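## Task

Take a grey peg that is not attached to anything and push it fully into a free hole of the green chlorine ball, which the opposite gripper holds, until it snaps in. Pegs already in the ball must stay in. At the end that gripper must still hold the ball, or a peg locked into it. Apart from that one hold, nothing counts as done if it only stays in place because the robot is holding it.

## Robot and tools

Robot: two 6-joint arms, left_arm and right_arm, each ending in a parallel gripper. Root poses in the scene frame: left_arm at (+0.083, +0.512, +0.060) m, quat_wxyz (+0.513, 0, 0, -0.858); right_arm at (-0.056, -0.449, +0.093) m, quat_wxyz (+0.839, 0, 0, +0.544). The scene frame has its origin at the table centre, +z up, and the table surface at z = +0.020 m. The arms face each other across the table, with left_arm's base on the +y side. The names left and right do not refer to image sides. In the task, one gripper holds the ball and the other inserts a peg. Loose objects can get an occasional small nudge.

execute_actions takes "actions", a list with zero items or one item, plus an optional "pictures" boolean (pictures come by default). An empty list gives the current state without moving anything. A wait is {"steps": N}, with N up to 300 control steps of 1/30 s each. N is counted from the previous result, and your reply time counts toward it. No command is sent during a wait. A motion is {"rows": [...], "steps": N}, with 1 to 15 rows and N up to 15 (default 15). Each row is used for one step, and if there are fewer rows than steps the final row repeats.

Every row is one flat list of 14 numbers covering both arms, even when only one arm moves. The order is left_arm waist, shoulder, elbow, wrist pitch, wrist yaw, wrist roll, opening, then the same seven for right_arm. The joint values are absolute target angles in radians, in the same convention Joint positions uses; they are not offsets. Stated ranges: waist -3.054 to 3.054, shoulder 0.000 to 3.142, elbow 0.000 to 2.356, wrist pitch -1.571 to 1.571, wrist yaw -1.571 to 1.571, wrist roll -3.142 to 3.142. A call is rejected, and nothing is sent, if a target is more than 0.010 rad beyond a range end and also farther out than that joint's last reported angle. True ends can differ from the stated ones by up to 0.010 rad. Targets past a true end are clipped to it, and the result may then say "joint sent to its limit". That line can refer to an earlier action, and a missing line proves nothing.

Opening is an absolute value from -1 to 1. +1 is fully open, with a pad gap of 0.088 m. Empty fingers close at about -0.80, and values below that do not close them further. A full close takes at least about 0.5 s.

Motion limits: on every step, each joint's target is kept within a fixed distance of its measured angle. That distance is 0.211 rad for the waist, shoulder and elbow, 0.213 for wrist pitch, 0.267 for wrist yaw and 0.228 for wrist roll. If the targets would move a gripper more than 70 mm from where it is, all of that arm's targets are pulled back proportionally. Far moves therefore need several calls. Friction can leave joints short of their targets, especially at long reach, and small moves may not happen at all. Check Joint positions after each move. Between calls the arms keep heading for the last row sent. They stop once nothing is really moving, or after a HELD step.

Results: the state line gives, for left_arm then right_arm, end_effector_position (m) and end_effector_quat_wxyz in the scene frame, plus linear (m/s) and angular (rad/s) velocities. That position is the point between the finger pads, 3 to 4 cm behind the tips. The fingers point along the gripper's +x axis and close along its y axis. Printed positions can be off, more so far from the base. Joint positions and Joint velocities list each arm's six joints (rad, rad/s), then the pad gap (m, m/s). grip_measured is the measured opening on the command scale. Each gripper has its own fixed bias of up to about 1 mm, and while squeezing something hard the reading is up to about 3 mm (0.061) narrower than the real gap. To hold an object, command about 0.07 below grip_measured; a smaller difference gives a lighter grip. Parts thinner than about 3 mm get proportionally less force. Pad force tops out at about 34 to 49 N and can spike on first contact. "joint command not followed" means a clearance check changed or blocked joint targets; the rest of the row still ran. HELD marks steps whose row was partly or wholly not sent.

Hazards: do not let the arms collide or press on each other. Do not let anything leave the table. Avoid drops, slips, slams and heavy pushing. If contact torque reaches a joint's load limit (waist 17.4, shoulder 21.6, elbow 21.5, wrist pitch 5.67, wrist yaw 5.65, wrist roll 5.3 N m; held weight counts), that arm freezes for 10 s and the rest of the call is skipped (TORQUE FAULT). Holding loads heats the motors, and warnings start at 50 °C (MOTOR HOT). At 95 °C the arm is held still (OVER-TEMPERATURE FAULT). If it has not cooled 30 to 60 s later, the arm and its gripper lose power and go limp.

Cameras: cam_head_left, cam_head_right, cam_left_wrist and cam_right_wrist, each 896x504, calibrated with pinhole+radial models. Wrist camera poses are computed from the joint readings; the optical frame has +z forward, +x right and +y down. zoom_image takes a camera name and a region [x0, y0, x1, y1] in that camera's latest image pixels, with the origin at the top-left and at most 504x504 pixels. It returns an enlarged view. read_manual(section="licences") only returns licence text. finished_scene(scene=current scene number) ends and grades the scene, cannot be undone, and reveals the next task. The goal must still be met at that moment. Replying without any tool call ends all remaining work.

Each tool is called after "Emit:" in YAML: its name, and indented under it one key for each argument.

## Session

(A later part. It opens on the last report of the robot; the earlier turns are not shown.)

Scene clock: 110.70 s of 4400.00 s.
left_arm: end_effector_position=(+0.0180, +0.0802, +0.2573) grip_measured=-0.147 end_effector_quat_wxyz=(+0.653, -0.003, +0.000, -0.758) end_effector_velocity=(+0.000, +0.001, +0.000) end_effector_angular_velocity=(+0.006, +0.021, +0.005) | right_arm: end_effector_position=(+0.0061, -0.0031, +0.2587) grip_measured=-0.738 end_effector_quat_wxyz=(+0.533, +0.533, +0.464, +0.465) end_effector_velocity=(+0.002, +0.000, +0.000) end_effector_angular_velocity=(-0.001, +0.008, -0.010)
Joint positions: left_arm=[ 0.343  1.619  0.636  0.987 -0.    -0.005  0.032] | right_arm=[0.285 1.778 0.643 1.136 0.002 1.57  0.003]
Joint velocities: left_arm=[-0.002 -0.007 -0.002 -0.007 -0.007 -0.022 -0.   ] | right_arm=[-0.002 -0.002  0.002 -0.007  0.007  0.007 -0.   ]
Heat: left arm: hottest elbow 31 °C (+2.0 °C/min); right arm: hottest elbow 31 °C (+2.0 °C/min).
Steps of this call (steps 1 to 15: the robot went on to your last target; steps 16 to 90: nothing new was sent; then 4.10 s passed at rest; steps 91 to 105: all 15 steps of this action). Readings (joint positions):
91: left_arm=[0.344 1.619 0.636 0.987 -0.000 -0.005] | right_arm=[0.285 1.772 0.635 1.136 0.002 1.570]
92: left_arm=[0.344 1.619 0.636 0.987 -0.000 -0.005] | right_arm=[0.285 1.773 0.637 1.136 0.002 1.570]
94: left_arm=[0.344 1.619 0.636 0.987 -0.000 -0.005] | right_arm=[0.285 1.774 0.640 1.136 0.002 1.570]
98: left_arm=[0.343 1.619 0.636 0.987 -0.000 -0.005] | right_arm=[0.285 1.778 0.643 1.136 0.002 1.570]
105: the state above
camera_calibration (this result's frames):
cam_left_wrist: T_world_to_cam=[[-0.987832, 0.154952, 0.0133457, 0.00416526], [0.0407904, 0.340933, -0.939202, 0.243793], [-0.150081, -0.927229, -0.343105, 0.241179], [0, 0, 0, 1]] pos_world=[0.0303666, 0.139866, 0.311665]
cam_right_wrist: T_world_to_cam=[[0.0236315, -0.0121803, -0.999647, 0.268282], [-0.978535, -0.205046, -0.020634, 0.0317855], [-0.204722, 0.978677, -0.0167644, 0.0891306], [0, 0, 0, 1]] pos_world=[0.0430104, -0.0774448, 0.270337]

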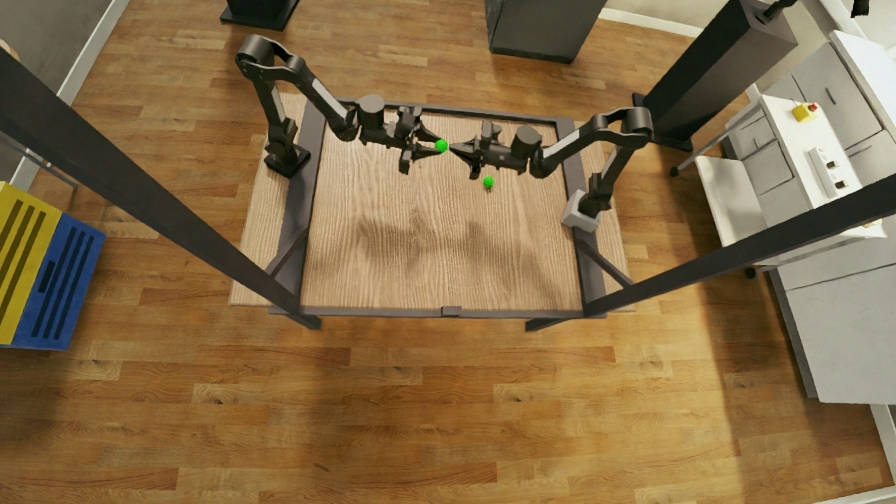

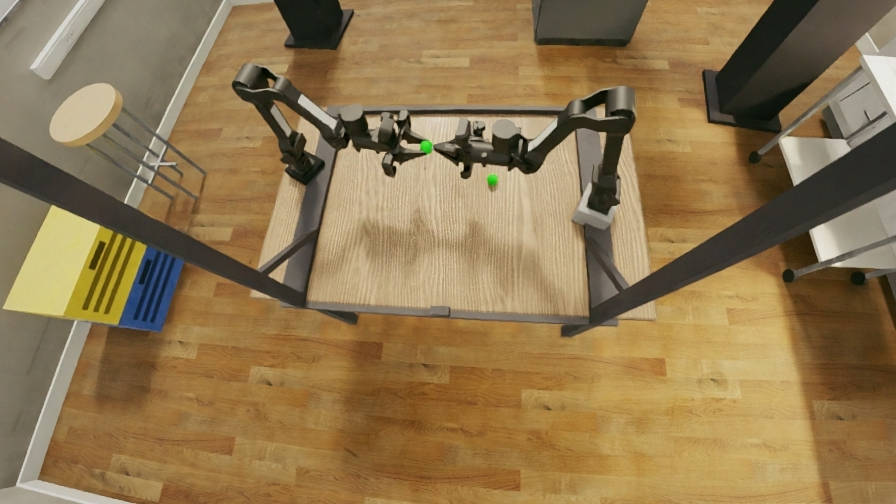

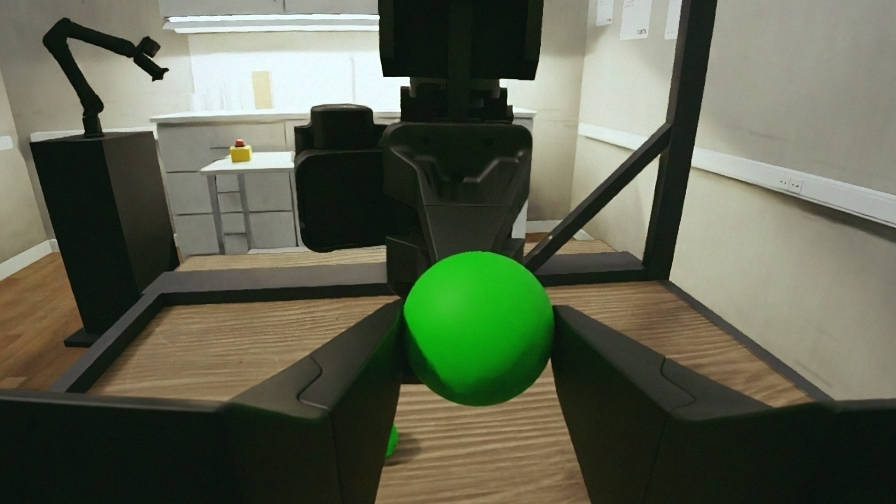

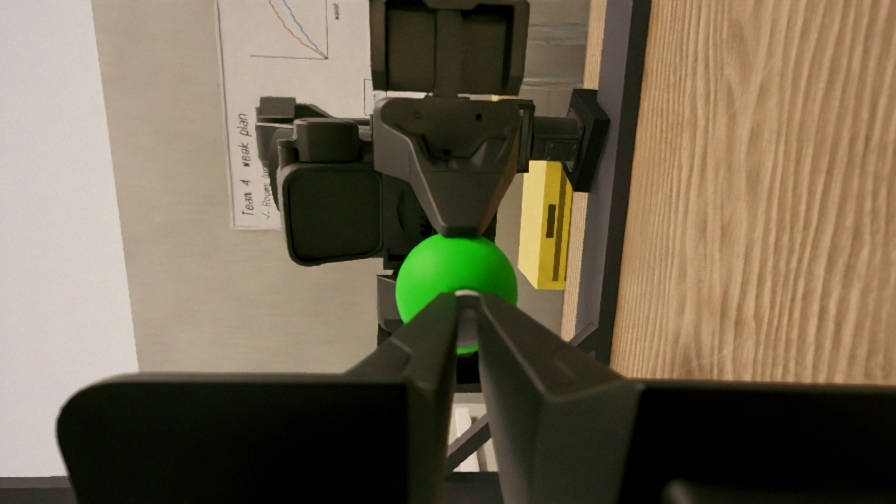

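Raise right tip and press more.

Emit:
execute_actions:
  actions:
    - {"rows":[[0.343,1.63,0.65,0.98,0,-0.005,-0.23,0.287,1.79,0.685,1.15,0,1.575,-0.82],[0.343,1.63,0.65,0.98,0,-0.005,-0.23,0.287,1.79,0.69,1.15,0,1.575,-0.82],[0.343,1.63,0.65,0.98,0,-0.005,-0.23,0.287,1.79,0.695,1.15,0,1.575,-0.82],[0.343,1.632,0.655,0.98,0,-0.005,-0.23,0.287,1.79,0.70,1.15,0,1.575,-0.82]]}

Emit:
zoom_image:
  camera: "cam_right_wrist"
  region: [380, 180, 560, 360]

Scene clock: 116.40 s of 4400.00 s.
left_arm: end_effector_position=(+0.0180, +0.0802, +0.2568) grip_measured=-0.147 end_effector_quat_wxyz=(+0.653, -0.003, +0.001, -0.758) end_effector_velocity=(+0.000, +0.001, -0.000) end_effector_angular_velocity=(-0.001, +0.008, +0.005) | right_arm: end_effector_position=(+0.0062, -0.0021, +0.2610) grip_measured=-0.738 end_effector_quat_wxyz=(+0.532, +0.535, +0.461, +0.467) end_effector_velocity=(-0.000, -0.002, -0.003) end_effector_angular_velocity=(-0.013, -0.006, +0.005)
Joint positions: left_arm=[ 0.343  1.619  0.636  0.985 -0.    -0.005  0.032] | right_arm=[0.285 1.779 0.648 1.14  0.002 1.57  0.003]
Joint velocities: left_arm=[-0.002 -0.002 -0.007  0.007 -0.007 -0.007 -0.   ] | right_arm=[-0.002 -0.002 -0.007 -0.007 -0.007 -0.007 -0.   ]
Heat: left arm: hottest elbow 31 °C (+1.0 °C/min); right arm: hottest elbow 32 °C (+3.0 °C/min).
Steps of this call (steps 1 to 15: the robot went on to your last target; steps 16 to 90: nothing new was sent; then 2.20 s passed at rest; steps 91 to 105: all 15 steps of this action). Readings (joint positions):
91: left_arm=[0.343 1.619 0.636 0.987 -0.000 -0.005] | right_arm=[0.285 1.778 0.644 1.136 0.002 1.570]
92: left_arm=[0.343 1.619 0.636 0.985 -0.000 -0.005] | right_arm=[0.285 1.778 0.645 1.136 0.002 1.570]
94: left_arm=[0.343 1.619 0.636 0.985 -0.000 -0.005] | right_arm=[0.285 1.778 0.647 1.138 0.002 1.570]
98: left_arm=[0.343 1.619 0.636 0.985 -0.000 -0.005] | right_arm=[0.285 1.779 0.648 1.140 0.002 1.570]
105: the state above
camera_calibration (this result's frames):
cam_left_wrist: T_world_to_cam=[[-0.987836, 0.154922, 0.0133605, 0.00417062], [0.0411096, 0.343058, -0.938414, 0.242946], [-0.149964, -0.92645, -0.345254, 0.241493], [0, 0, 0, 1]] pos_world=[0.0303479, 0.139741, 0.311305]
cam_right_wrist: T_world_to_cam=[[0.0247214, -0.00424641, -0.999685, 0.2706], [-0.978511, -0.204872, -0.0233275, 0.0328842], [-0.204708, 0.97878, -0.00921987, 0.0862251], [0, 0, 0, 1]] pos_world=[0.0431389, -0.0765092, 0.272077]

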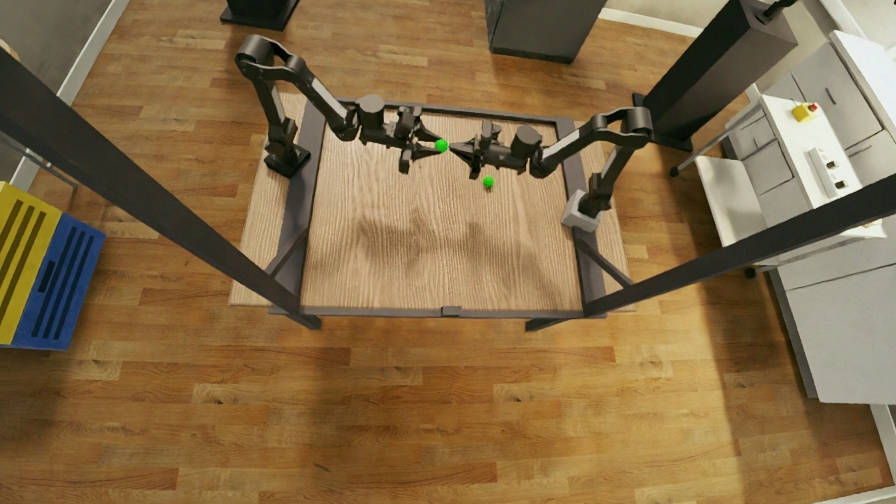

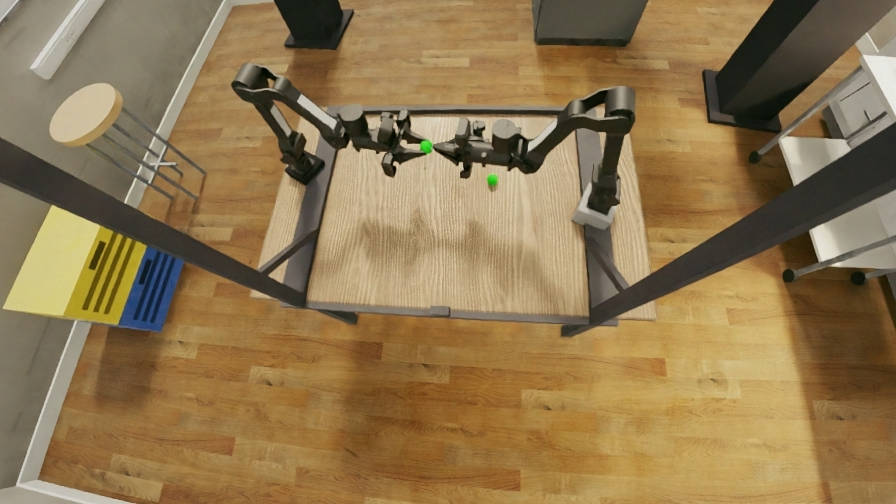

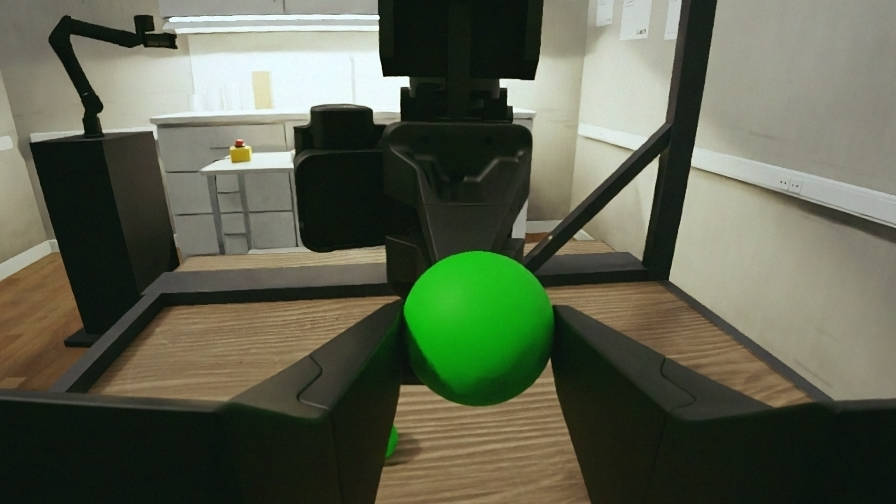

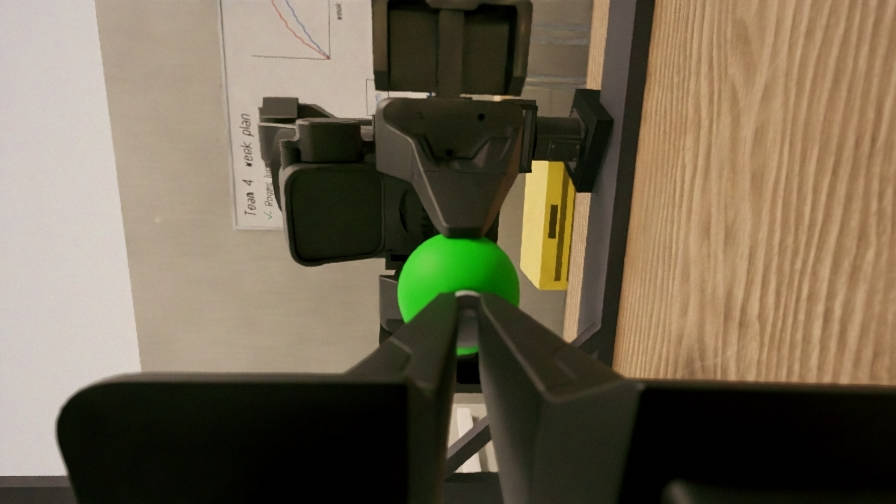

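Region (380, 180, 560, 360) of cam_right_wrist's 896x504 image, scaled by 2.800, with more detail than that image has.

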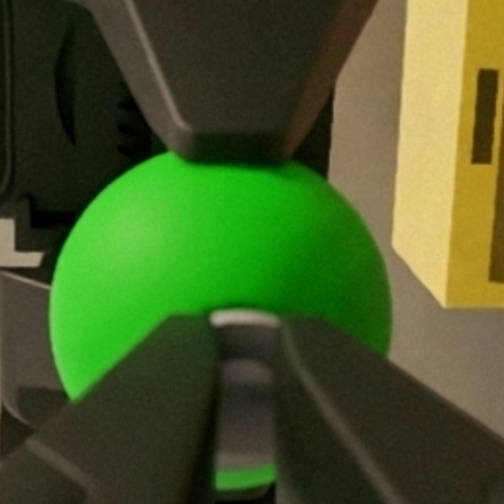

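Relax, open slightly, inspect.

Emit:
execute_actions:
  actions:
    - {"rows":[[0.343,1.619,0.636,0.985,0,-0.005,-0.23,0.285,1.777,0.645,1.138,0,1.57,-0.82],[0.343,1.619,0.636,0.985,0,-0.005,-0.23,0.285,1.777,0.645,1.138,0,1.57,-0.82],[0.343,1.619,0.636,0.985,0,-0.005,-0.23,0.285,1.777,0.645,1.138,0,1.57,-0.82],[0.343,1.619,0.636,0.985,0,-0.005,-0.23,0.285,1.777,0.645,1.138,0,1.57,-0.6],[0.343,1.619,0.636,0.985,0,-0.005,-0.23,0.285,1.777,0.645,1.138,0,1.57,-0.6],[0.343,1.619,0.636,0.985,0,-0.005,-0.23,0.285,1.777,0.645,1.138,0,1.57,-0.6],[0.343,1.619,0.636,0.985,0,-0.005,-0.23,0.285,1.777,0.645,1.138,0,1.57,-0.6],[0.343,1.619,0.636,0.985,0,-0.005,-0.23,0.285,1.745,0.605,1.145,0,1.57,-0.3]]}

Emit:
zoom_image:
  camera: "cam_right_wrist"
  region: [380, 200, 560, 380]

Emit:
zoom_image:
  camera: "cam_head_right"
  region: [400, 125, 460, 165]

Scene clock: 122.30 s of 4400.00 s.
left_arm: end_effector_position=(+0.0180, +0.0803, +0.2569) grip_measured=-0.147 end_effector_quat_wxyz=(+0.653, -0.003, +0.001, -0.758) end_effector_velocity=(+0.002, -0.000, -0.000) end_effector_angular_velocity=(+0.001, +0.022, +0.010) | right_arm: end_effector_position=(+0.0051, -0.0098, +0.2561) grip_measured=-0.319 end_effector_quat_wxyz=(+0.535, +0.532, +0.465, +0.463) end_effector_velocity=(-0.001, -0.005, +0.005) end_effector_angular_velocity=(+0.011, -0.009, +0.005)
Joint positions: left_arm=[ 0.343  1.618  0.636  0.985 -0.    -0.005  0.032] | right_arm=[0.285 1.761 0.614 1.141 0.002 1.57  0.023]
Joint velocities: left_arm=[ 0.002  0.002 -0.002  0.007 -0.007 -0.022 -0.   ] | right_arm=[-0.002 -0.022 -0.017  0.007 -0.007 -0.007  0.009]
Heat: left arm: hottest elbow 32 °C (+2.0 °C/min); right arm: hottest elbow 34 °C (+5.0 °C/min).
Steps of this call (steps 1 to 15: the robot went on to your last target; steps 16 to 90: nothing new was sent; then 2.40 s passed at rest; steps 91 to 105: all 15 steps of this action). Readings (joint positions):
91: left_arm=[0.343 1.618 0.636 0.985 -0.000 -0.005] | right_arm=[0.285 1.779 0.646 1.140 0.002 1.570]
92: left_arm=[0.343 1.618 0.636 0.985 -0.000 -0.005] | right_arm=[0.285 1.779 0.644 1.140 0.002 1.570]
94: left_arm=[0.343 1.618 0.636 0.985 -0.000 -0.005] | right_arm=[0.285 1.779 0.642 1.140 0.002 1.570]
98: left_arm=[0.343 1.618 0.636 0.985 -0.000 -0.005] | right_arm=[0.285 1.776 0.637 1.140 0.002 1.570]
105: the state above
camera_calibration (this result's frames):
cam_left_wrist: T_world_to_cam=[[-0.987836, 0.154922, 0.0133605, 0.00416866], [0.0411096, 0.343058, -0.938414, 0.242975], [-0.149964, -0.92645, -0.345254, 0.241649], [0, 0, 0, 1]] pos_world=[0.0303681, 0.139875, 0.311385]
cam_right_wrist: T_world_to_cam=[[0.0226974, -0.0189803, -0.999562, 0.265601], [-0.978553, -0.205179, -0.0183242, 0.0288667], [-0.204741, 0.97854, -0.0232302, 0.0971093], [0, 0, 0, 1]] pos_world=[0.0421014, -0.0840614, 0.26827]

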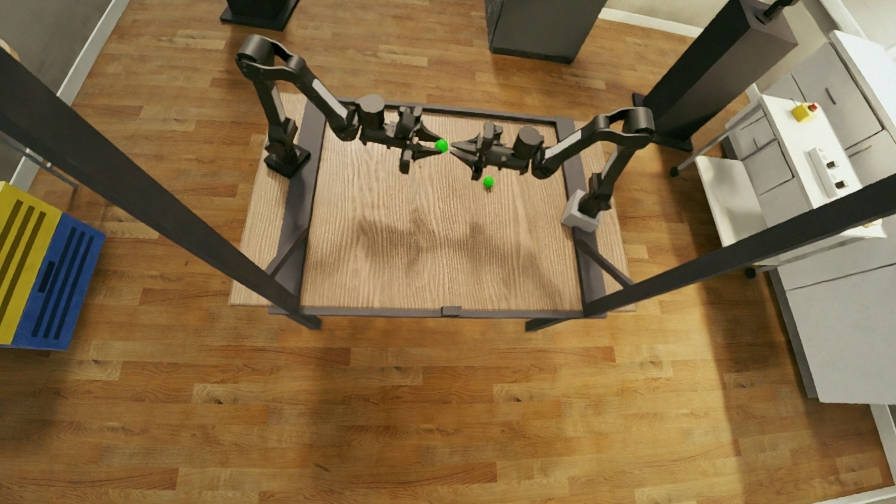

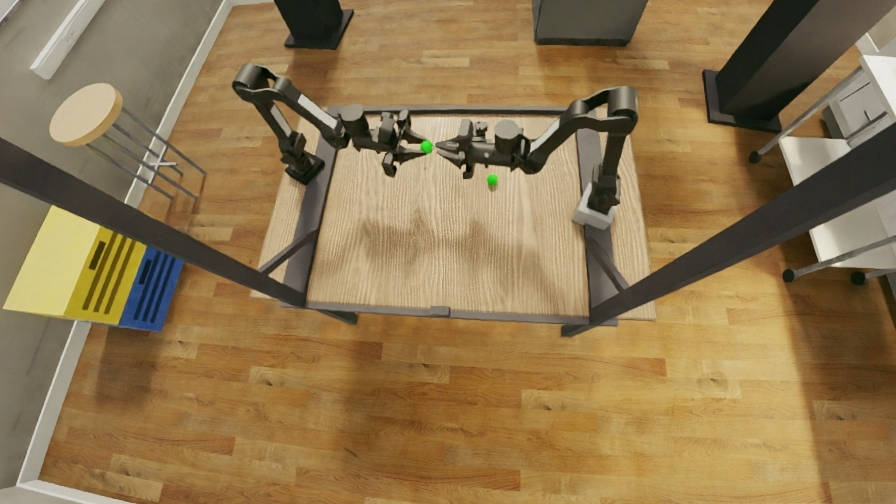

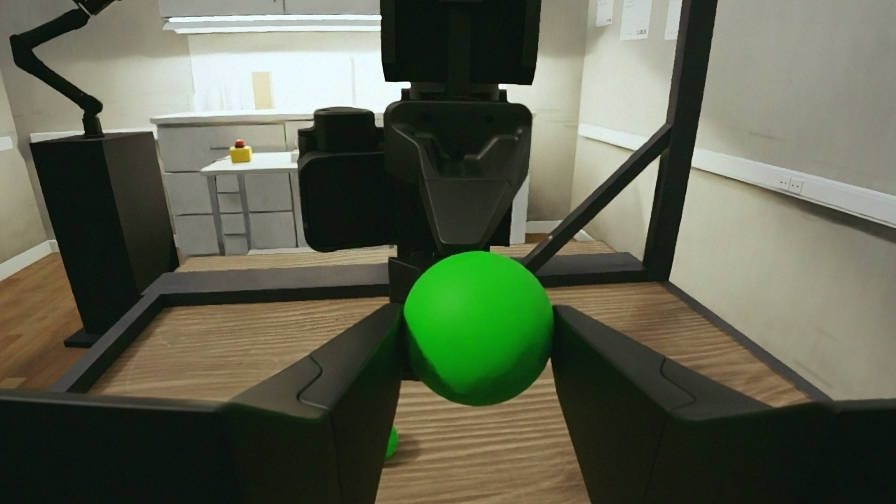

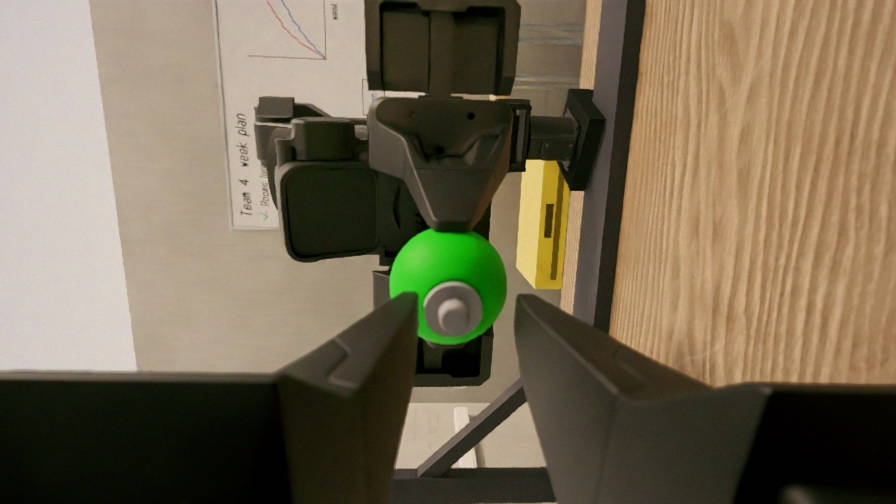

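Region (380, 200, 560, 380) of cam_right_wrist's 896x504 image, scaled by 2.800, with more detail than that image has.

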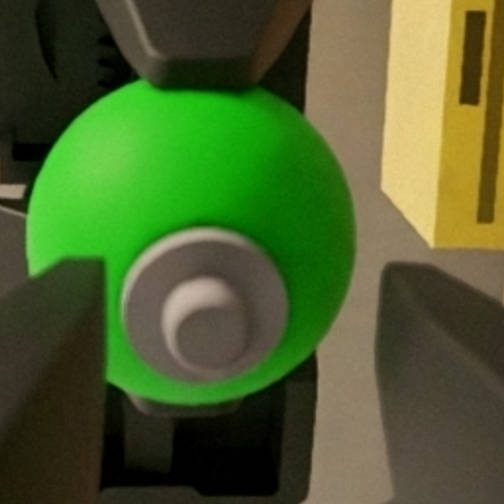

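Region (400, 125, 460, 165) of cam_head_right's 896x504 image, scaled by 8.400, with more detail than that image has.

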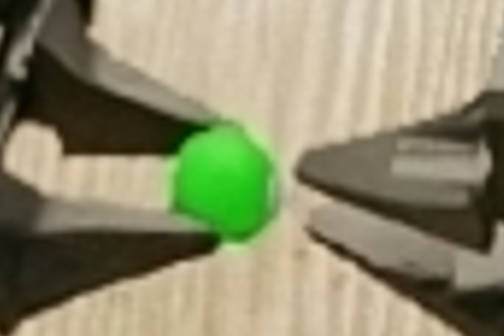

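Looks flush.

Emit:
finished_scene:
  scene: 1

The scene is finished: the task was done.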